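## Task

Put a blank into every one of the four vise stations and clamp it; a station's valve knob clamps when pushed in and releases when pulled out. Next set the selector to JOB, wait until the amber lamp on the cabinet top goes dark, then enter CR, ET, ER, DS, CS, DR, ES, CT, DT in exactly that sequence, each key once and no other keys at all. When finished, every blank must stay within both ends of its station's moving jaw. Only the key the machine registers matters, and it may not be the one physically pressed. The machine begins in TEACH, where presses are not counted; in TEACH a press lights the registered key (key names are printed underneath the keys), but this works only when all four stations are empty. Anything held in position solely by the robot at the end is not counted as achieved.

## Robot and tools

Robot: two simulated six-joint arms, left_arm and right_arm, each ending in a two-finger gripper. A loose object may occasionally get a short external shove. Nothing may leave the table; knocking or placing an object off it fails the job.

Scene frame: origin on the table surface midway between the arms, +x pointing out over the table, +z up, left_arm sitting on the +y side. The names left and right refer to the arms, not to image sides. Result positions are in metres, orientations as quaternions wxyz, velocities in m/s and rad/s. Reported hand positions may be slightly off, worse at long reach.

Gripper axes: fingers extend along the gripper's +z and close along its y. The reported position is the point between the pads with fingers shut, about 2 cm short of the tips; closing pushes the tips roughly 10 mm further along +z.

The 14-number row (used by execute_actions and move): one flat list covering both arms, seven numbers for left_arm then seven for right_arm, always all 14 even if one arm stays still. Per arm: dx, dy, dz, rx, ry, rz, opening. The first six are an offset (not a pose) in that gripper's own axes, relative to the gripper's measured pose at the start of the action; 1.0 equals 0.6 m for dx..dz and 180 degrees for the rotation vector rx, ry, rz. All values lie in [-1, 1]. Opening is absolute: +1 fully open (0.084 m), -1 closed.

execute_actions(actions): a list of actions. Each action is a table of at most 15 rows, one row per 1/30 s control step; if shorter, the final row repeats to fill 15 steps. Every row is measured from the action's start pose, not from the row before. For a call's first action the start is the last pose reported in this scene. An empty list only returns state and images. Per step, the commanded pose is clipped to 70 mm and 16 degrees from the measured pose, so far targets need several actions; after an action an arm continues at most to its last clipped pose. When position and orientation conflict, position wins.

move(target, speed, blocking): target is one 14-number row as above, offsets counted from the pose in the scene's latest result that shows one. Both grippers travel straight paths that finish together, lasting 0.5 to 10 s; longer paths are cut off at 10 s. speed is each arm's top path speed in m/s, 0.002 to 0.5 (default 0.25), turning capped at twice that in rad/s. Openings are sent at the start. Paths ignore obstacles and the other arm, grippers may lag, drift or overshoot speed (especially near full stretch), and faster moves or targets further past a contact press harder. With blocking=false you get a result after 0.5 s while motion continues; further moves or execute_actions are refused until a result shows the end, so use wait or stop. The result adds a move: line with the ending (done, off_target, moving, held, fault) and limits (paced = the sent pose was clipped; held = a check blocked steps, after which the arm may jump faster), plus each gripper's distance to its target. If only one arm is named, the other finished at rest.

wait(seconds): 0 to 10 s; arms keep their last command; returns early when a running move ends. stop(): brakes a running move; needs braking room; fingers keep moving. zoom_image(camera, region): enlarges part of the latest image of cam_head_left, cam_head_right, cam_high, cam_left_wrist or cam_right_wrist; region is [x0, y0, x1, y1] pixels, top-left origin, at most 504 by 504. finished_scene(scene): ends the current scene, given its number, after the last command is held; irreversible, and the result reports success. Replying without any tool call ends all scenes.

Results: the state line gives each arm's pose and velocities; Hand target lines show where the controller is steering; grip_measured is the actual finger opening on the opening scale; executed calls list positions at some steps, with HELD marking steps where that arm's command was held back; pose unreachable means the clearance check altered that arm's command. Images come in the camera order listed above, each 504x504.

Gripping: to hold something keep commanding an opening well below grip_measured; the larger the gap, the harder the squeeze (about 24 N per pad up to ~6 cm wide). Fast closes can over-squeeze. Returning grip_measured still presses lightly on parts up to ~6 cm.

Avoid: arms colliding or pressing each other; contact torque reaching a joint limit (waist and shoulder 47.5, elbow and forearm roll 28.5, wrist pitch and wrist roll 19 N m, held weight included), which stops the arm, backs it off, freezes it 10 s and drops the rest of the call; long loaded holds that overheat motors (warning at 65 °C, brakes at 80 °C). For an arm meant to stay put, send the offset back to its desired pose in the first call of a reply and zeros afterwards, always with its intended opening. Move smoothly; drops, slips, slams and hard pushes are penalized.

Each tool is called after ">>>" as a command line: name --argument value for each argument, lists and objects as JSON in quotes; but a table of rows of numbers goes row by row, as --pt "numbers of a row", without its own name.

## Session

>>> execute_actions --actions '[]'

Scene clock: 0.00 s.
left_arm: end_effector_position=(+0.2983, +0.5616, +0.3845) grip_measured=+1.00 end_effector_quat_wxyz=(+0.019, +0.771, -0.622, +0.134) end_effector_velocity=(-0.000, +0.000, +0.000) end_effector_angular_velocity=(+0.001, -0.001, +0.001) | right_arm: end_effector_position=(+0.3060, -0.0703, +0.3950) grip_measured=+1.00 end_effector_quat_wxyz=(-0.094, +0.127, +0.966, -0.203) end_effector_velocity=(+0.000, +0.000, +0.000) end_effector_angular_velocity=(+0.001, -0.000, +0.000)
Joint positions: left_arm=[ 0.801 -0.194 -1.36  -0.271  1.577  2.196  0.084] | right_arm=[ 0.904  0.58  -2.46  -0.091  2.324 -2.074  0.084]
Joint velocities: left_arm=[ 0.001 -0.002  0.    -0.    -0.    -0.    -0.   ] | right_arm=[-0. -0. -0.  0. -0. -0. -0.]
Hand target (left_arm): +0.298, +0.562, +0.385; +0.019, +0.771, -0.622, +0.134
Hand target (right_arm): +0.306, -0.070, +0.395; -0.094, +0.127, +0.966, -0.203

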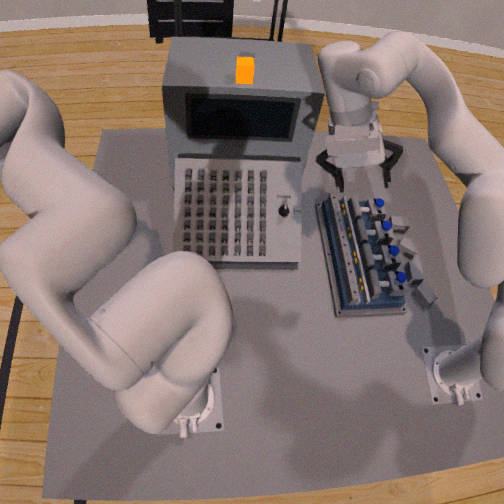

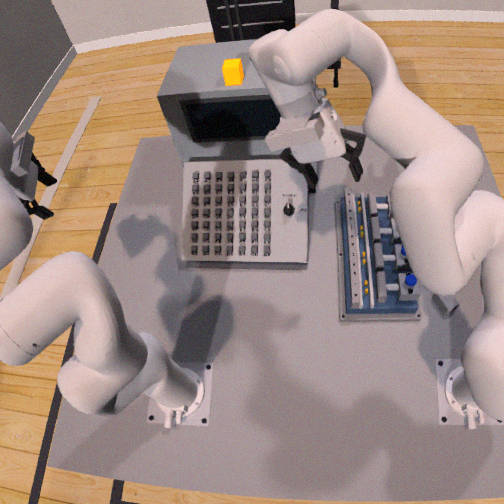

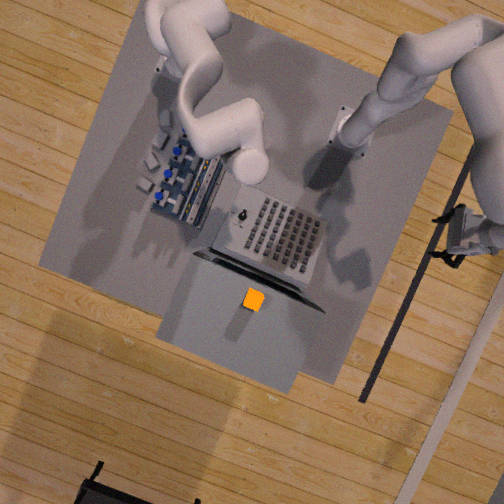

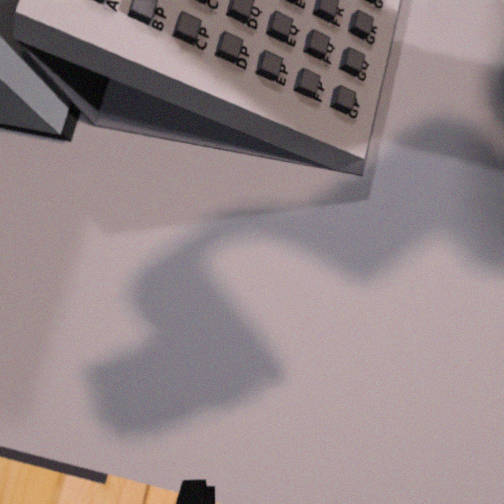

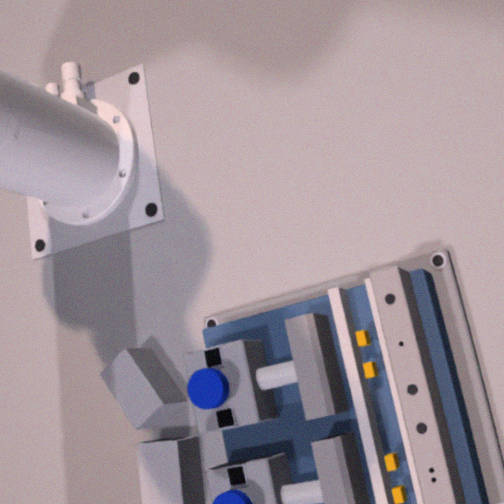

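>>> zoom_image --camera "cam_head_left" --region '[160, 140, 320, 280]'

>>> zoom_image --camera "cam_head_left" --region '[305, 180, 455, 330]'

>>> zoom_image --camera "cam_high" --region '[120, 90, 350, 300]'

Region (160, 140, 320, 280) of cam_head_left's 504x504 image, scaled by 3.150, with more detail than that image has; it fills the top 441 rows of this view, and the rest is white.

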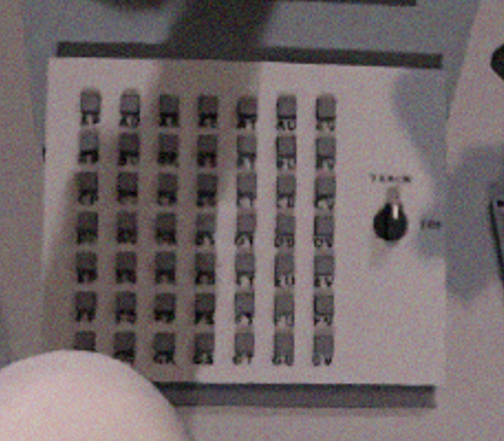

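Region (305, 180, 455, 330) of cam_head_left's 504x504 image, scaled by 3.360, with more detail than that image has.

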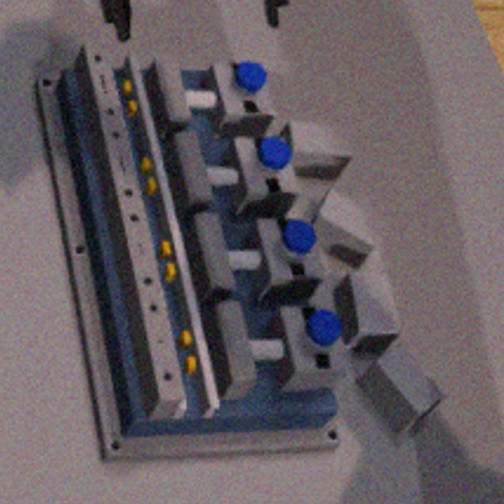

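Region (120, 90, 350, 300) of cam_high's 504x504 image, scaled by 2.191, with more detail than that image has; it fills the top 460 rows of this view, and the rest is white.

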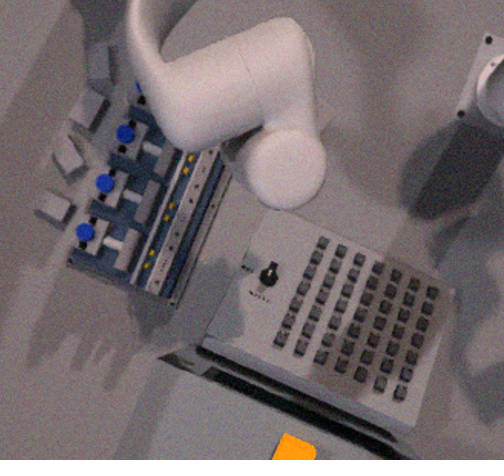

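>>> move --target '[0.477,0.055,0.253,-0.052,-0.069,0.067,-1,-0.173,-0.278,0.103,-0.131,-0.061,-0.082,1]'

Scene clock: 5.33 s.
left_arm: end_effector_position=(+0.3482, +0.2517, +0.2998) grip_measured=-1.00 end_effector_quat_wxyz=(+0.001, +0.708, -0.706, +0.002) end_effector_velocity=(+0.000, -0.002, -0.001) end_effector_angular_velocity=(+0.004, +0.005, -0.002) | right_arm: end_effector_position=(+0.3562, -0.2703, +0.3953) grip_measured=+1.00 end_effector_quat_wxyz=(+0.000, -0.001, +1.000, -0.000) end_effector_velocity=(+0.000, -0.001, +0.002) end_effector_angular_velocity=(+0.006, -0.006, +0.002)
Joint positions: left_arm=[-0.165 -0.356 -0.989 -0.003  1.343  1.441  0.   ] | right_arm=[ 0.401 -0.257 -1.353 -0.001  1.61  -2.792  0.084]
Joint velocities: left_arm=[-0.006  0.005 -0.002  0.003  0.001 -0.006  0.   ] | right_arm=[-0.006 -0.005  0.001  0.004 -0.003 -0.008  0.   ]
Hand target (left_arm): +0.348, +0.251, +0.299; +0.001, +0.708, -0.706, +0.001
Hand target (right_arm): +0.356, -0.271, +0.396; +0.001, -0.001, +1.000, -0.000
Off the commanded pose (left_arm): 0.001 m, 0 deg.
Off the commanded pose (right_arm): 0.000 m, 0 deg.
move: done

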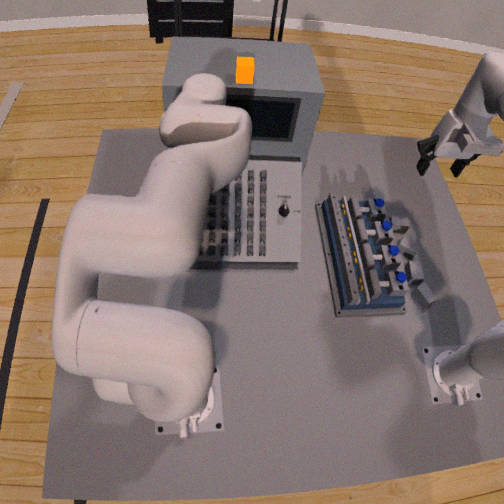

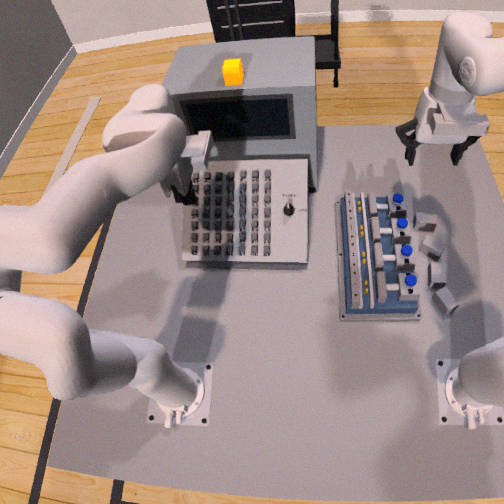

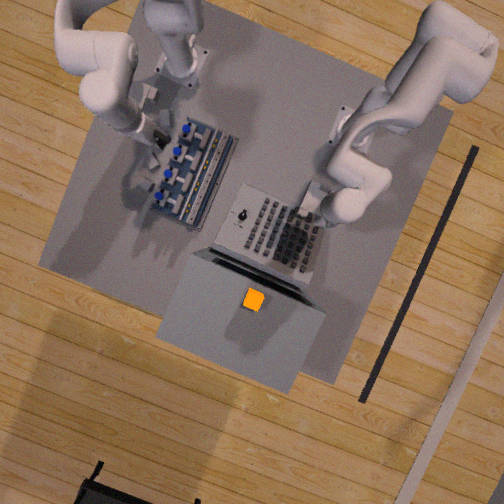

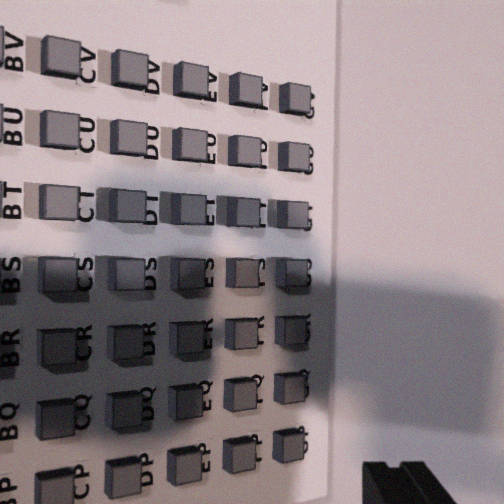

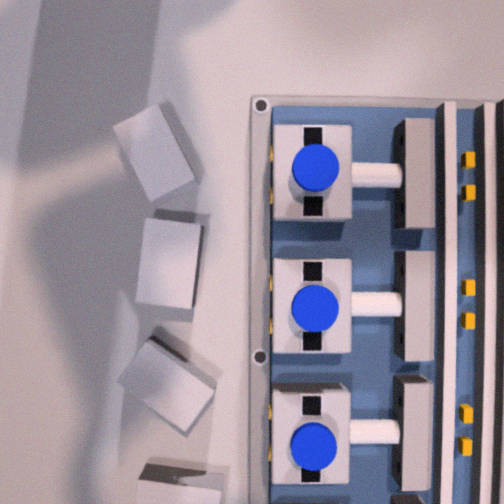

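>>> move --target '[0.1,0,0,0,0,0,-1,-0.1,0.1,0,0,0,0,1]'

>>> move --target '[0,0,0.1,0,0,0,-1,0,0,0.2,0,0,0,1]'

Scene clock: 6.90 s.
left_arm: end_effector_position=(+0.3483, +0.1920, +0.2999) grip_measured=-1.00 end_effector_quat_wxyz=(+0.001, +0.708, -0.706, +0.002) end_effector_velocity=(+0.000, -0.001, -0.000) end_effector_angular_velocity=(+0.001, +0.001, -0.000) | right_arm: end_effector_position=(+0.4158, -0.2101, +0.3955) grip_measured=+1.00 end_effector_quat_wxyz=(+0.001, -0.001, +1.000, -0.000) end_effector_velocity=(+0.001, +0.001, -0.002) end_effector_angular_velocity=(-0.002, +0.007, +0.001)
Joint positions: left_arm=[-0.317 -0.313 -1.027 -0.004  1.338  1.288  0.   ] | right_arm=[ 0.477  0.018 -1.644 -0.001  1.625 -2.716  0.084]
Joint velocities: left_arm=[-0.002  0.002 -0.001  0.     0.001 -0.002  0.   ] | right_arm=[ 0.002  0.01  -0.008  0.001  0.005  0.001  0.   ]
Hand target (left_arm): +0.348, +0.192, +0.300; +0.001, +0.708, -0.706, +0.002
Hand target (right_arm): +0.416, -0.210, +0.395; +0.000, -0.001, +1.000, -0.000
Off the commanded pose (left_arm): 0.000 m, 0 deg.
Off the commanded pose (right_arm): 0.000 m, 0 deg.
move: done

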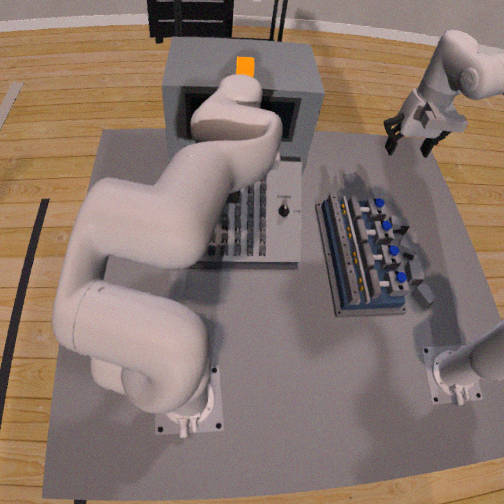

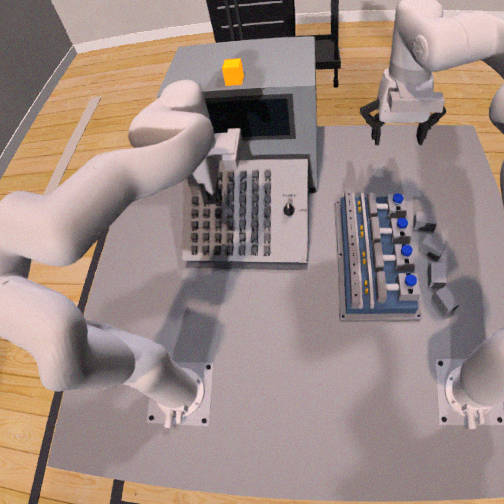

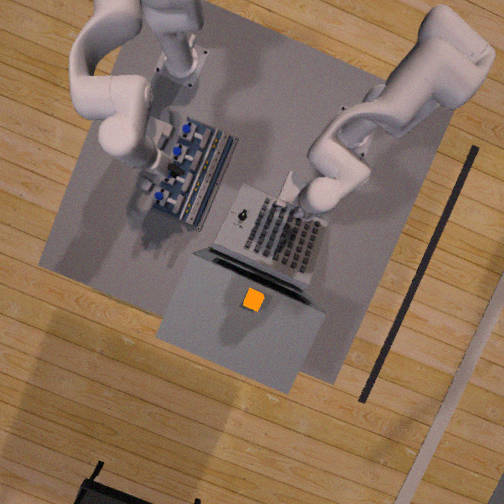

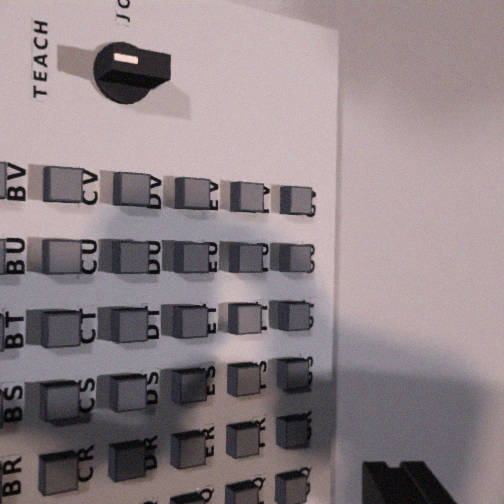

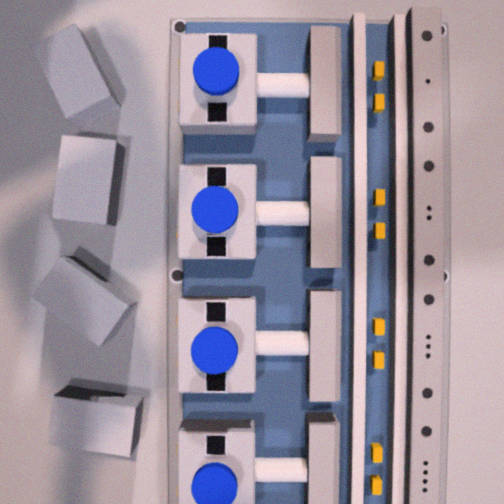

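Scene clock: 7.90 s.
left_arm: end_effector_position=(+0.3485, +0.1919, +0.2403) grip_measured=-1.00 end_effector_quat_wxyz=(+0.001, +0.708, -0.706, +0.002) end_effector_velocity=(-0.001, +0.000, -0.002) end_effector_angular_velocity=(+0.002, +0.005, -0.000) | right_arm: end_effector_position=(+0.4158, -0.2099, +0.2764) grip_measured=+1.00 end_effector_quat_wxyz=(+0.002, -0.001, +1.000, +0.000) end_effector_velocity=(-0.002, -0.001, -0.008) end_effector_angular_velocity=(-0.005, +0.011, -0.000)
Joint positions: left_arm=[-0.317 -0.293 -0.874 -0.004  1.164  1.288  0.   ] | right_arm=[ 0.477 -0.027 -1.249 -0.001  1.273 -2.716  0.084]
Joint velocities: left_arm=[-0.     0.002  0.004  0.001 -0.001 -0.     0.   ] | right_arm=[-0.     0.006  0.012 -0.    -0.006 -0.    -0.   ]
Hand target (left_arm): +0.348, +0.192, +0.240; +0.001, +0.708, -0.706, +0.002
Hand target (right_arm): +0.416, -0.210, +0.276; +0.001, -0.001, +1.000, -0.000
Off the commanded pose (left_arm): 0.000 m, 0 deg.
Off the commanded pose (right_arm): 0.001 m, 0 deg.
move: done

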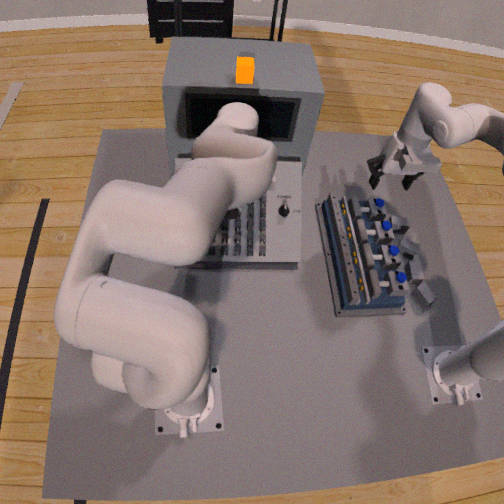

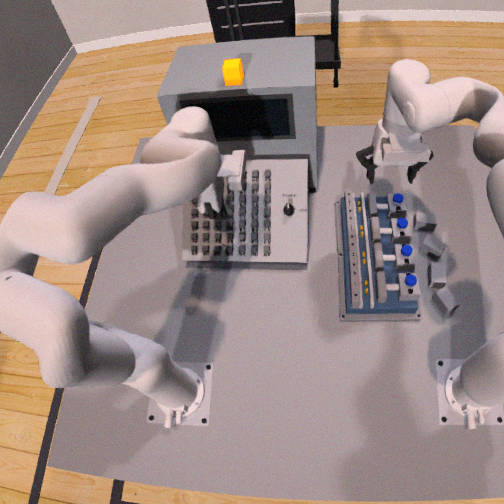

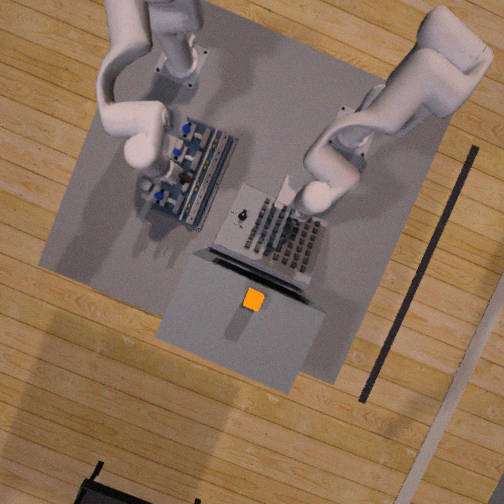

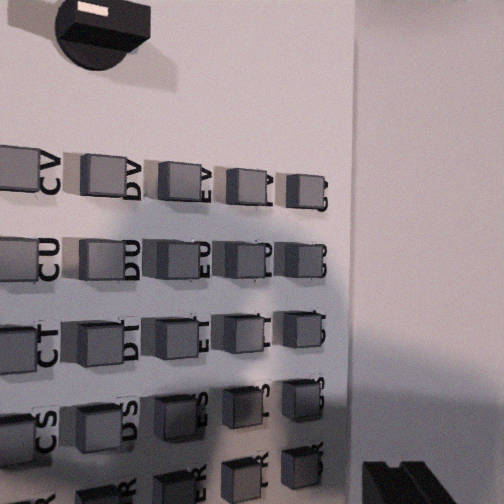

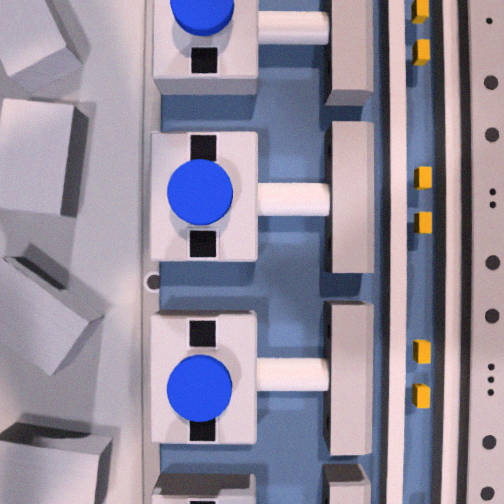

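>>> move --target '[0,-0.11,0.11,0,0,0,-1,0,0,0,0,0,0,1]'

>>> zoom_image --camera "cam_head_right" --region '[160, 140, 320, 280]'

>>> zoom_image --camera "cam_high" --region '[220, 170, 350, 300]'

Scene clock: 10.67 s.
left_arm: end_effector_position=(+0.4146, +0.1919, +0.1750) grip_measured=-1.00 end_effector_quat_wxyz=(+0.000, +0.708, -0.706, +0.002) end_effector_velocity=(-0.000, +0.000, -0.003) end_effector_angular_velocity=(+0.000, +0.005, +0.001) | right_arm: end_effector_position=(+0.4158, -0.2099, +0.2763) grip_measured=+1.00 end_effector_quat_wxyz=(+0.002, -0.001, +1.000, +0.000) end_effector_velocity=(-0.000, +0.000, +0.001) end_effector_angular_velocity=(+0.002, -0.001, -0.001)
Joint positions: left_arm=[-0.277 -0.011 -0.971 -0.004  0.978  1.329  0.   ] | right_arm=[ 0.477 -0.027 -1.249 -0.001  1.273 -2.716  0.084]
Joint velocities: left_arm=[ 0.     0.007 -0.001 -0.001 -0.001  0.     0.   ] | right_arm=[-0.    -0.001 -0.     0.002 -0.     0.     0.   ]
Hand target (left_arm): +0.415, +0.192, +0.174; +0.001, +0.708, -0.706, +0.002
Hand target (right_arm): +0.416, -0.210, +0.276; +0.002, -0.001, +1.000, +0.000
Off the commanded pose (left_arm): 0.001 m, 0 deg.
Off the commanded pose (right_arm): 0.000 m, 0 deg.
move: done

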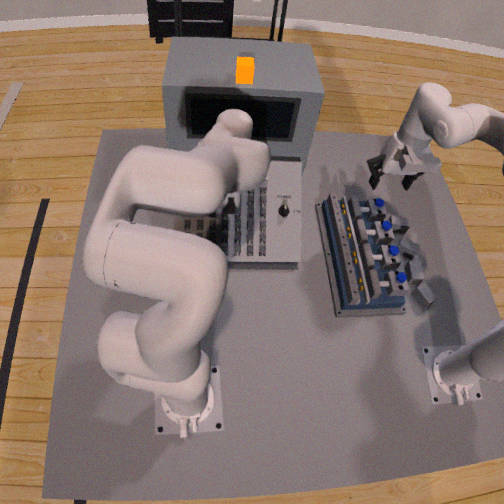

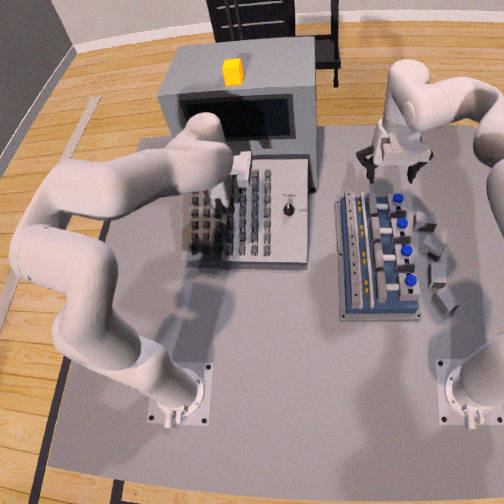

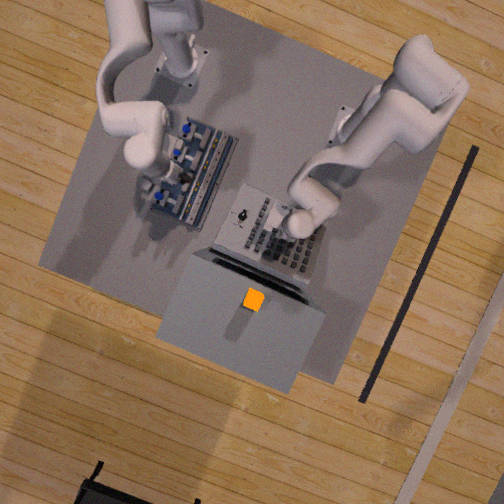

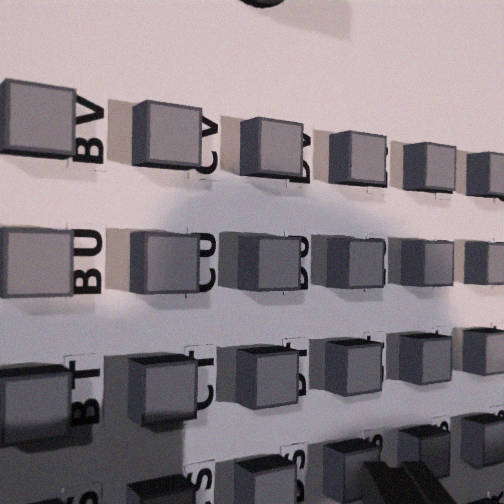

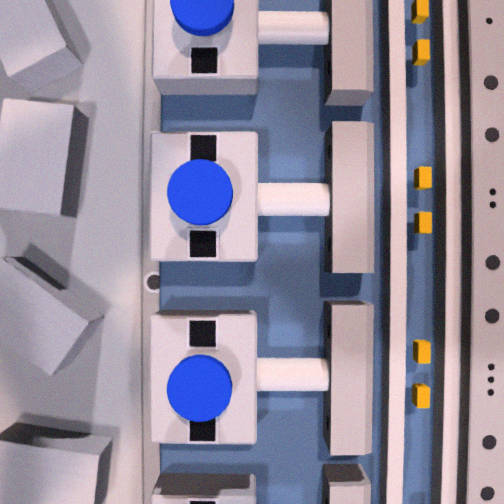

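Region (160, 140, 320, 280) of cam_head_right's 504x504 image, scaled by 3.150, with more detail than that image has; it fills the top 441 rows of this view, and the rest is white.

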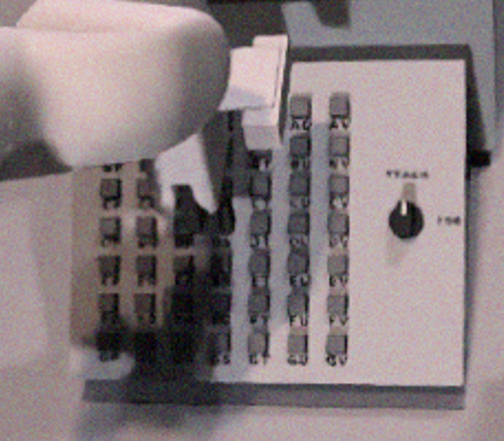

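Region (220, 170, 350, 300) of cam_high's 504x504 image, scaled by 3.877, with more detail than that image has.

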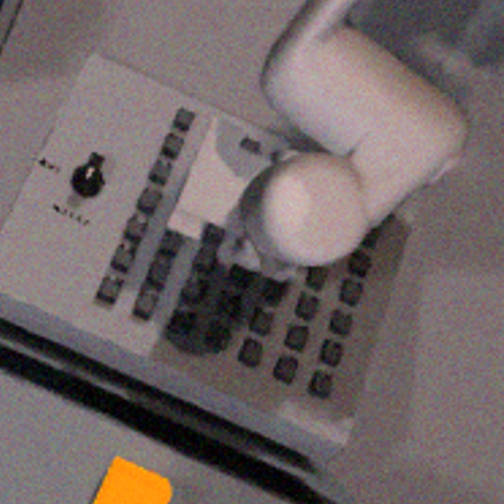

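>>> move --target '[0,0,0.05,0,0,0,-1,0,0,0,0,0,0,1]' --speed 0.08

Scene clock: 12.03 s.
left_arm: end_effector_position=(+0.4148, +0.1918, +0.1454) grip_measured=-1.00 end_effector_quat_wxyz=(+0.000, +0.708, -0.706, +0.003) end_effector_velocity=(+0.001, -0.000, -0.000) end_effector_angular_velocity=(-0.000, -0.004, -0.001) | right_arm: end_effector_position=(+0.4158, -0.2099, +0.2763) grip_measured=+1.00 end_effector_quat_wxyz=(+0.002, -0.001, +1.000, +0.000) end_effector_velocity=(+0.000, -0.000, +0.000) end_effector_angular_velocity=(+0.001, -0.000, -0.001)
Joint positions: left_arm=[-0.277  0.031 -0.928 -0.004  0.893  1.329  0.   ] | right_arm=[ 0.477 -0.027 -1.249 -0.001  1.273 -2.716  0.084]
Joint velocities: left_arm=[-0.     0.001  0.     0.001 -0.006  0.     0.   ] | right_arm=[-0.001 -0.    -0.001  0.001  0.     0.    -0.   ]
Hand target (left_arm): +0.415, +0.192, +0.145; +0.000, +0.708, -0.706, +0.002
Hand target (right_arm): +0.416, -0.210, +0.276; +0.002, -0.001, +1.000, +0.000
Off the commanded pose (left_arm): 0.000 m, 0 deg.
Off the commanded pose (right_arm): 0.000 m, 0 deg.
move: done

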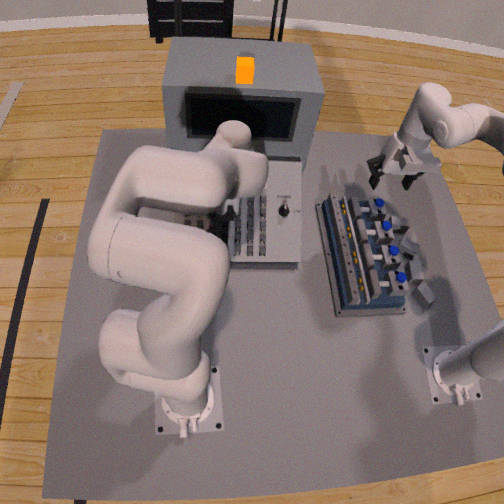

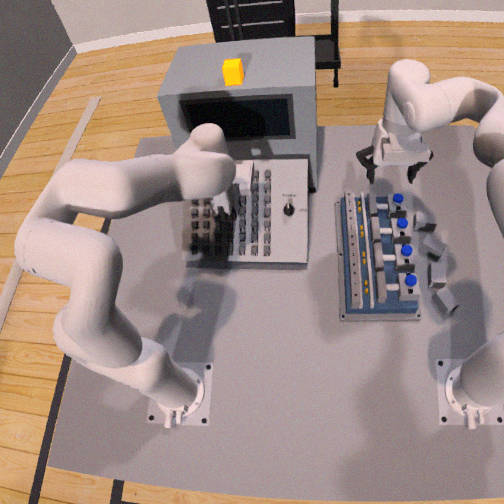

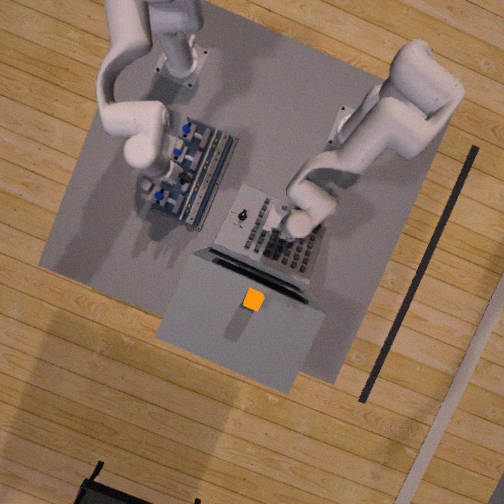

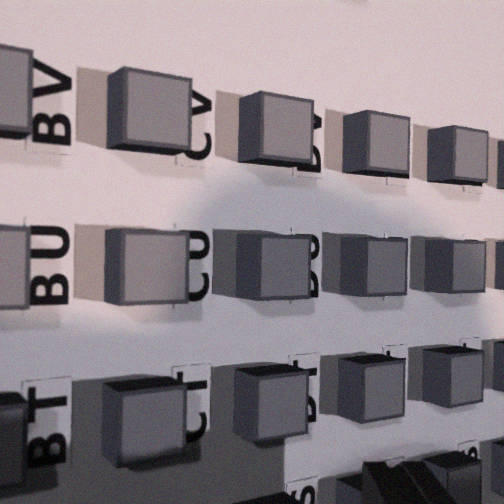

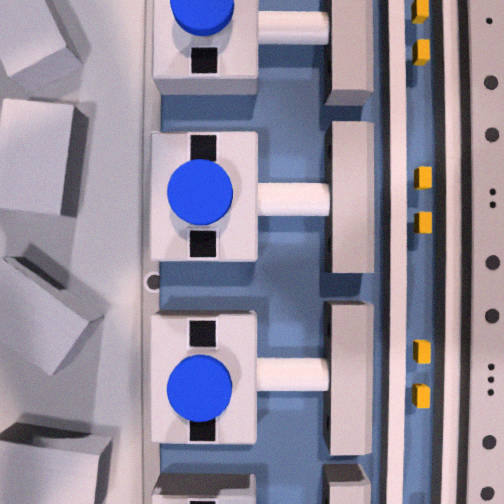

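>>> move --target '[-0.012,0,0.04,0,0,0,-1,0,0,0,0,0,0,1]' --speed 0.03

Scene clock: 14.03 s.
left_arm: end_effector_position=(+0.4163, +0.1976, +0.1254) grip_measured=-1.00 end_effector_quat_wxyz=(-0.001, +0.708, -0.706, +0.006) end_effector_velocity=(+0.001, +0.001, -0.003) end_effector_angular_velocity=(-0.000, -0.003, -0.001) | right_arm: end_effector_position=(+0.4158, -0.2099, +0.2763) grip_measured=+1.00 end_effector_quat_wxyz=(+0.002, -0.001, +1.000, +0.000) end_effector_velocity=(-0.000, +0.000, -0.001) end_effector_angular_velocity=(+0.000, +0.002, -0.000)
Joint positions: left_arm=[-0.264  0.06  -0.897 -0.005  0.826  1.344  0.   ] | right_arm=[ 0.477 -0.027 -1.249 -0.001  1.273 -2.716  0.084]
Joint velocities: left_arm=[ 0.002  0.005  0.004  0.    -0.012  0.002  0.   ] | right_arm=[-0.     0.001  0.     0.001  0.    -0.    -0.   ]
Hand target (left_arm): +0.415, +0.199, +0.121; +0.000, +0.708, -0.706, +0.003
Hand target (right_arm): +0.416, -0.210, +0.276; +0.002, -0.001, +1.000, +0.000
Off the commanded pose (left_arm): 0.004 m, 0 deg.
Off the commanded pose (right_arm): 0.000 m, 0 deg.
move: off_target (left_arm)

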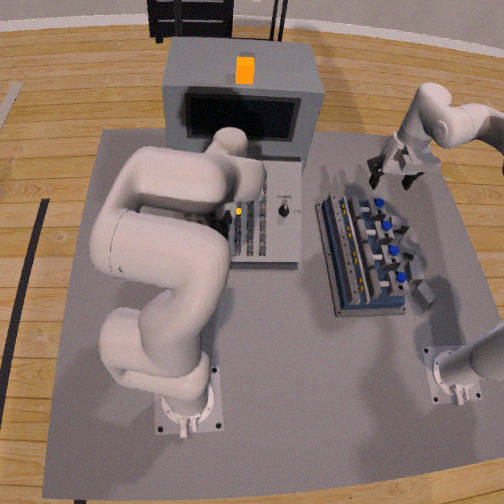

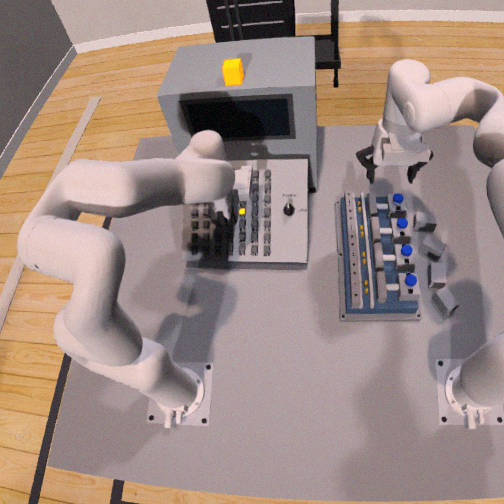

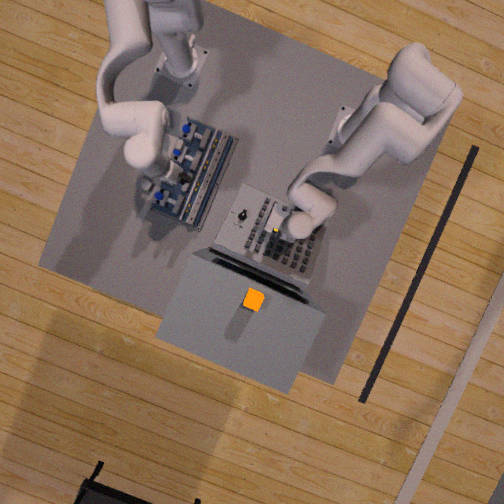

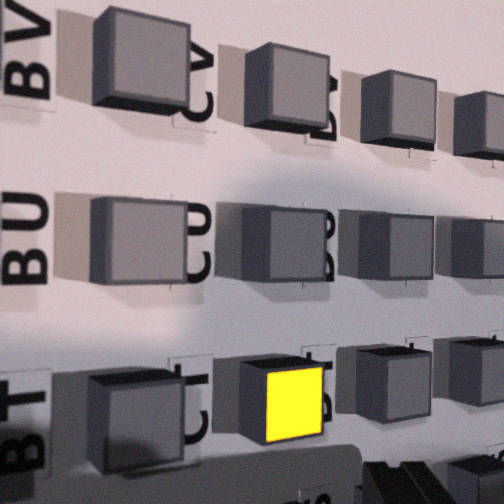

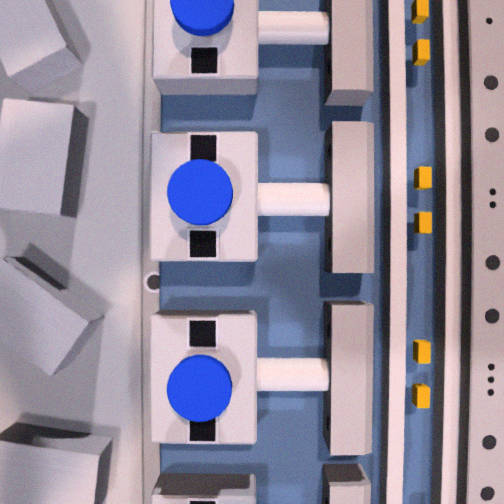

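>>> execute_actions --actions '[[[0,0,-0.015,0,0,0,-1,0,0,0,0,0,0,1],[0,0,-0.03,0,0,0,-1,0,0,0,0,0,0,1],[0,0,-0.04,0,0,0,-1,0,0,0,0,0,0,1],[0,0,-0.05,0,0,0,-1,0,0,0,0,0,0,1],[0,-0.01,-0.058,0,0,0,-1,0,0,0,0,0,0,1],[0,-0.02,-0.058,0,0,0,-1,0,0,0,0,0,0,1],[0,-0.03,-0.058,0,0,0,-1,0,0,0,0,0,0,1],[-0.002,-0.045,-0.058,0,0,0,-1,0,0,0,0,0,0,1]]]'

>>> move --target '[0,0,0.034,0,0,0,-1,0,0,0,0,0,0,1]' --speed 0.05

Scene clock: 15.93 s.
left_arm: end_effector_position=(+0.4406, +0.1998, +0.1582) grip_measured=-1.00 end_effector_quat_wxyz=(-0.001, +0.708, -0.706, +0.004) end_effector_velocity=(+0.018, -0.004, +0.005) end_effector_angular_velocity=(-0.001, +0.016, -0.008) | right_arm: end_effector_position=(+0.4158, -0.2099, +0.2763) grip_measured=+1.00 end_effector_quat_wxyz=(+0.002, -0.001, +1.000, +0.000) end_effector_velocity=(+0.001, -0.000, +0.001) end_effector_angular_velocity=(+0.000, -0.004, +0.001)
Joint positions: left_arm=[-0.248  0.084 -1.032 -0.004  0.94   1.359  0.   ] | right_arm=[ 0.477 -0.027 -1.249 -0.001  1.273 -2.716  0.084]
Joint velocities: left_arm=[ 0.001  0.065 -0.099 -0.005  0.05   0.012  0.   ] | right_arm=[-0.    -0.002 -0.001 -0.001 -0.    -0.001 -0.   ]
Hand target (left_arm): +0.443, +0.199, +0.160; -0.001, +0.708, -0.706, +0.006
Hand target (right_arm): +0.416, -0.210, +0.276; +0.002, -0.001, +1.000, +0.000
Off the commanded pose (left_arm): 0.003 m, 0 deg.
Off the commanded pose (right_arm): 0.000 m, 0 deg.
Step readings (end_effector_position):
0: left_arm (+0.4163, +0.1986, +0.1246) | right_arm (+0.4158, -0.2099, +0.2763)
1: left_arm (+0.4163, +0.1986, +0.1247) | right_arm (+0.4158, -0.2099, +0.2763)
2: left_arm (+0.4161, +0.1986, +0.1256) | right_arm (+0.4158, -0.2099, +0.2763)
4: left_arm (+0.4133, +0.2008, +0.1282) | right_arm (+0.4158, -0.2099, +0.2763)
8: left_arm (+0.4183, +0.2006, +0.1469) | right_arm (+0.4158, -0.2099, +0.2763)
15: end_effector_position above

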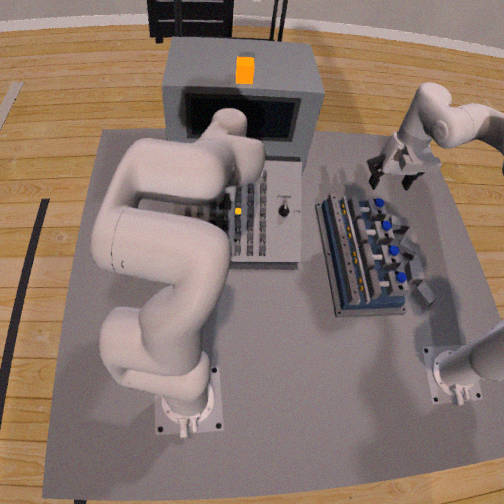

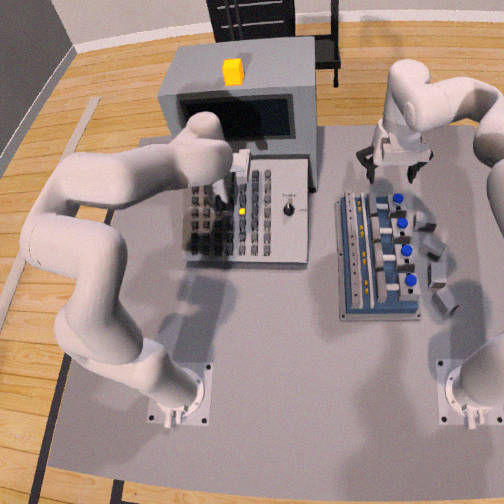

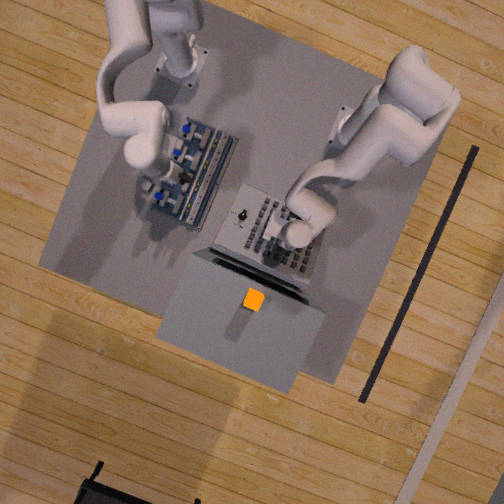

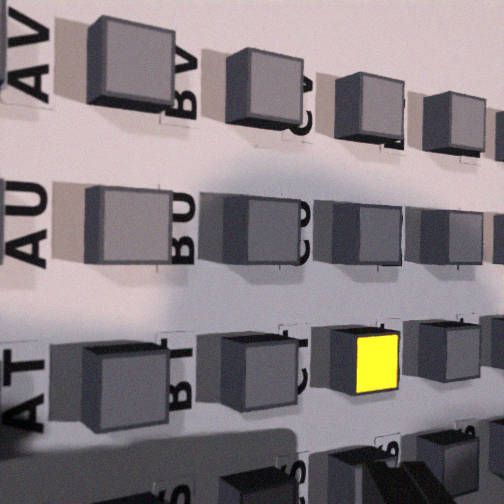

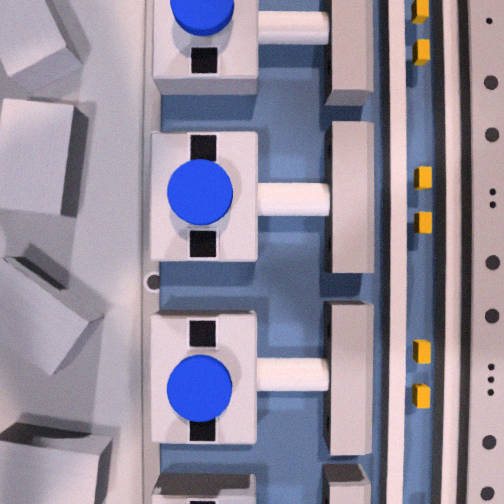

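Scene clock: 16.63 s.
left_arm: end_effector_position=(+0.4417, +0.1996, +0.1423) grip_measured=-1.00 end_effector_quat_wxyz=(-0.002, +0.708, -0.706, +0.007) end_effector_velocity=(+0.001, +0.000, -0.004) end_effector_angular_velocity=(+0.000, -0.005, -0.001) | right_arm: end_effector_position=(+0.4158, -0.2099, +0.2763) grip_measured=+1.00 end_effector_quat_wxyz=(+0.002, -0.001, +1.000, +0.000) end_effector_velocity=(+0.000, +0.001, +0.000) end_effector_angular_velocity=(+0.002, +0.000, -0.000)
Joint positions: left_arm=[-0.248  0.107 -1.01  -0.004  0.889  1.359  0.   ] | right_arm=[ 0.477 -0.027 -1.249 -0.001  1.273 -2.716  0.084]
Joint velocities: left_arm=[ 0.     0.005  0.006  0.001 -0.016  0.     0.   ] | right_arm=[ 0.     0.001 -0.001  0.002 -0.    -0.     0.   ]
Hand target (left_arm): +0.441, +0.200, +0.138; -0.001, +0.708, -0.706, +0.004
Hand target (right_arm): +0.416, -0.210, +0.276; +0.002, -0.001, +1.000, +0.000
Off the commanded pose (left_arm): 0.005 m, 0 deg.
Off the commanded pose (right_arm): 0.000 m, 0 deg.
move: off_target (left_arm)

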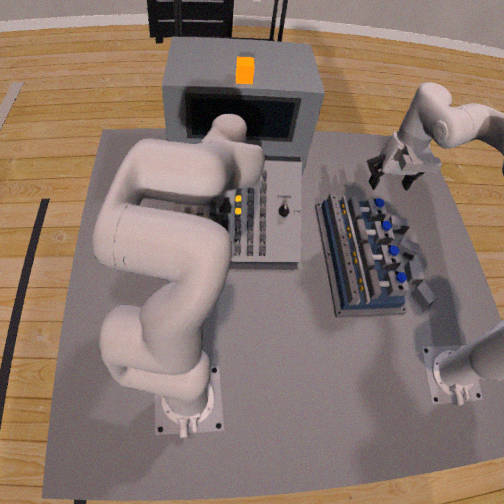

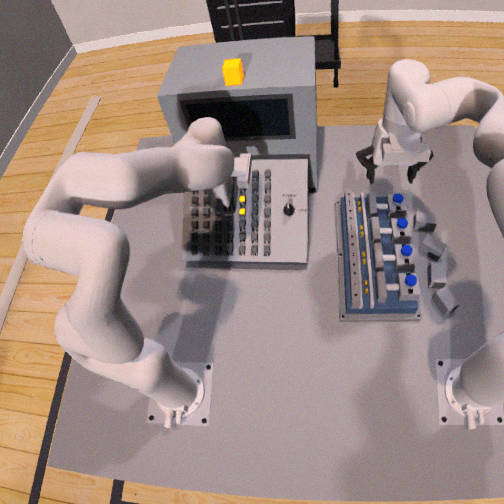

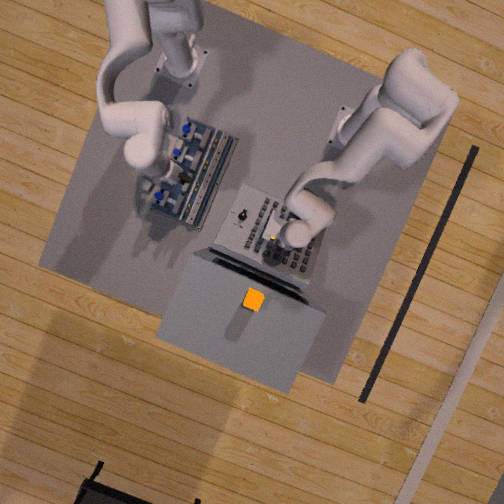

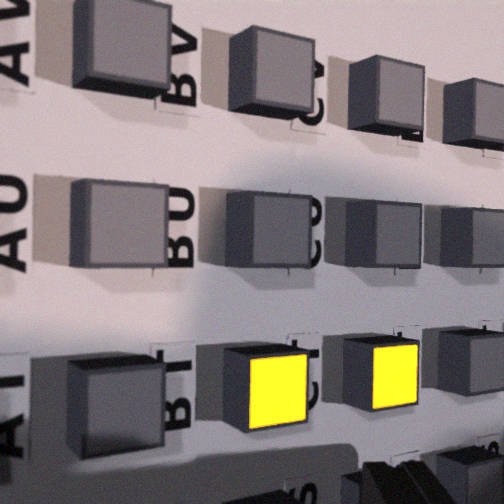

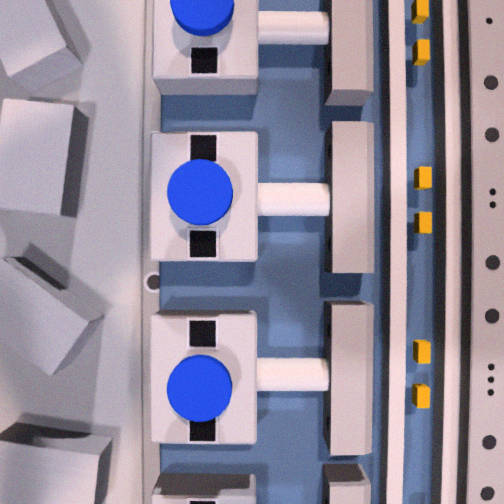

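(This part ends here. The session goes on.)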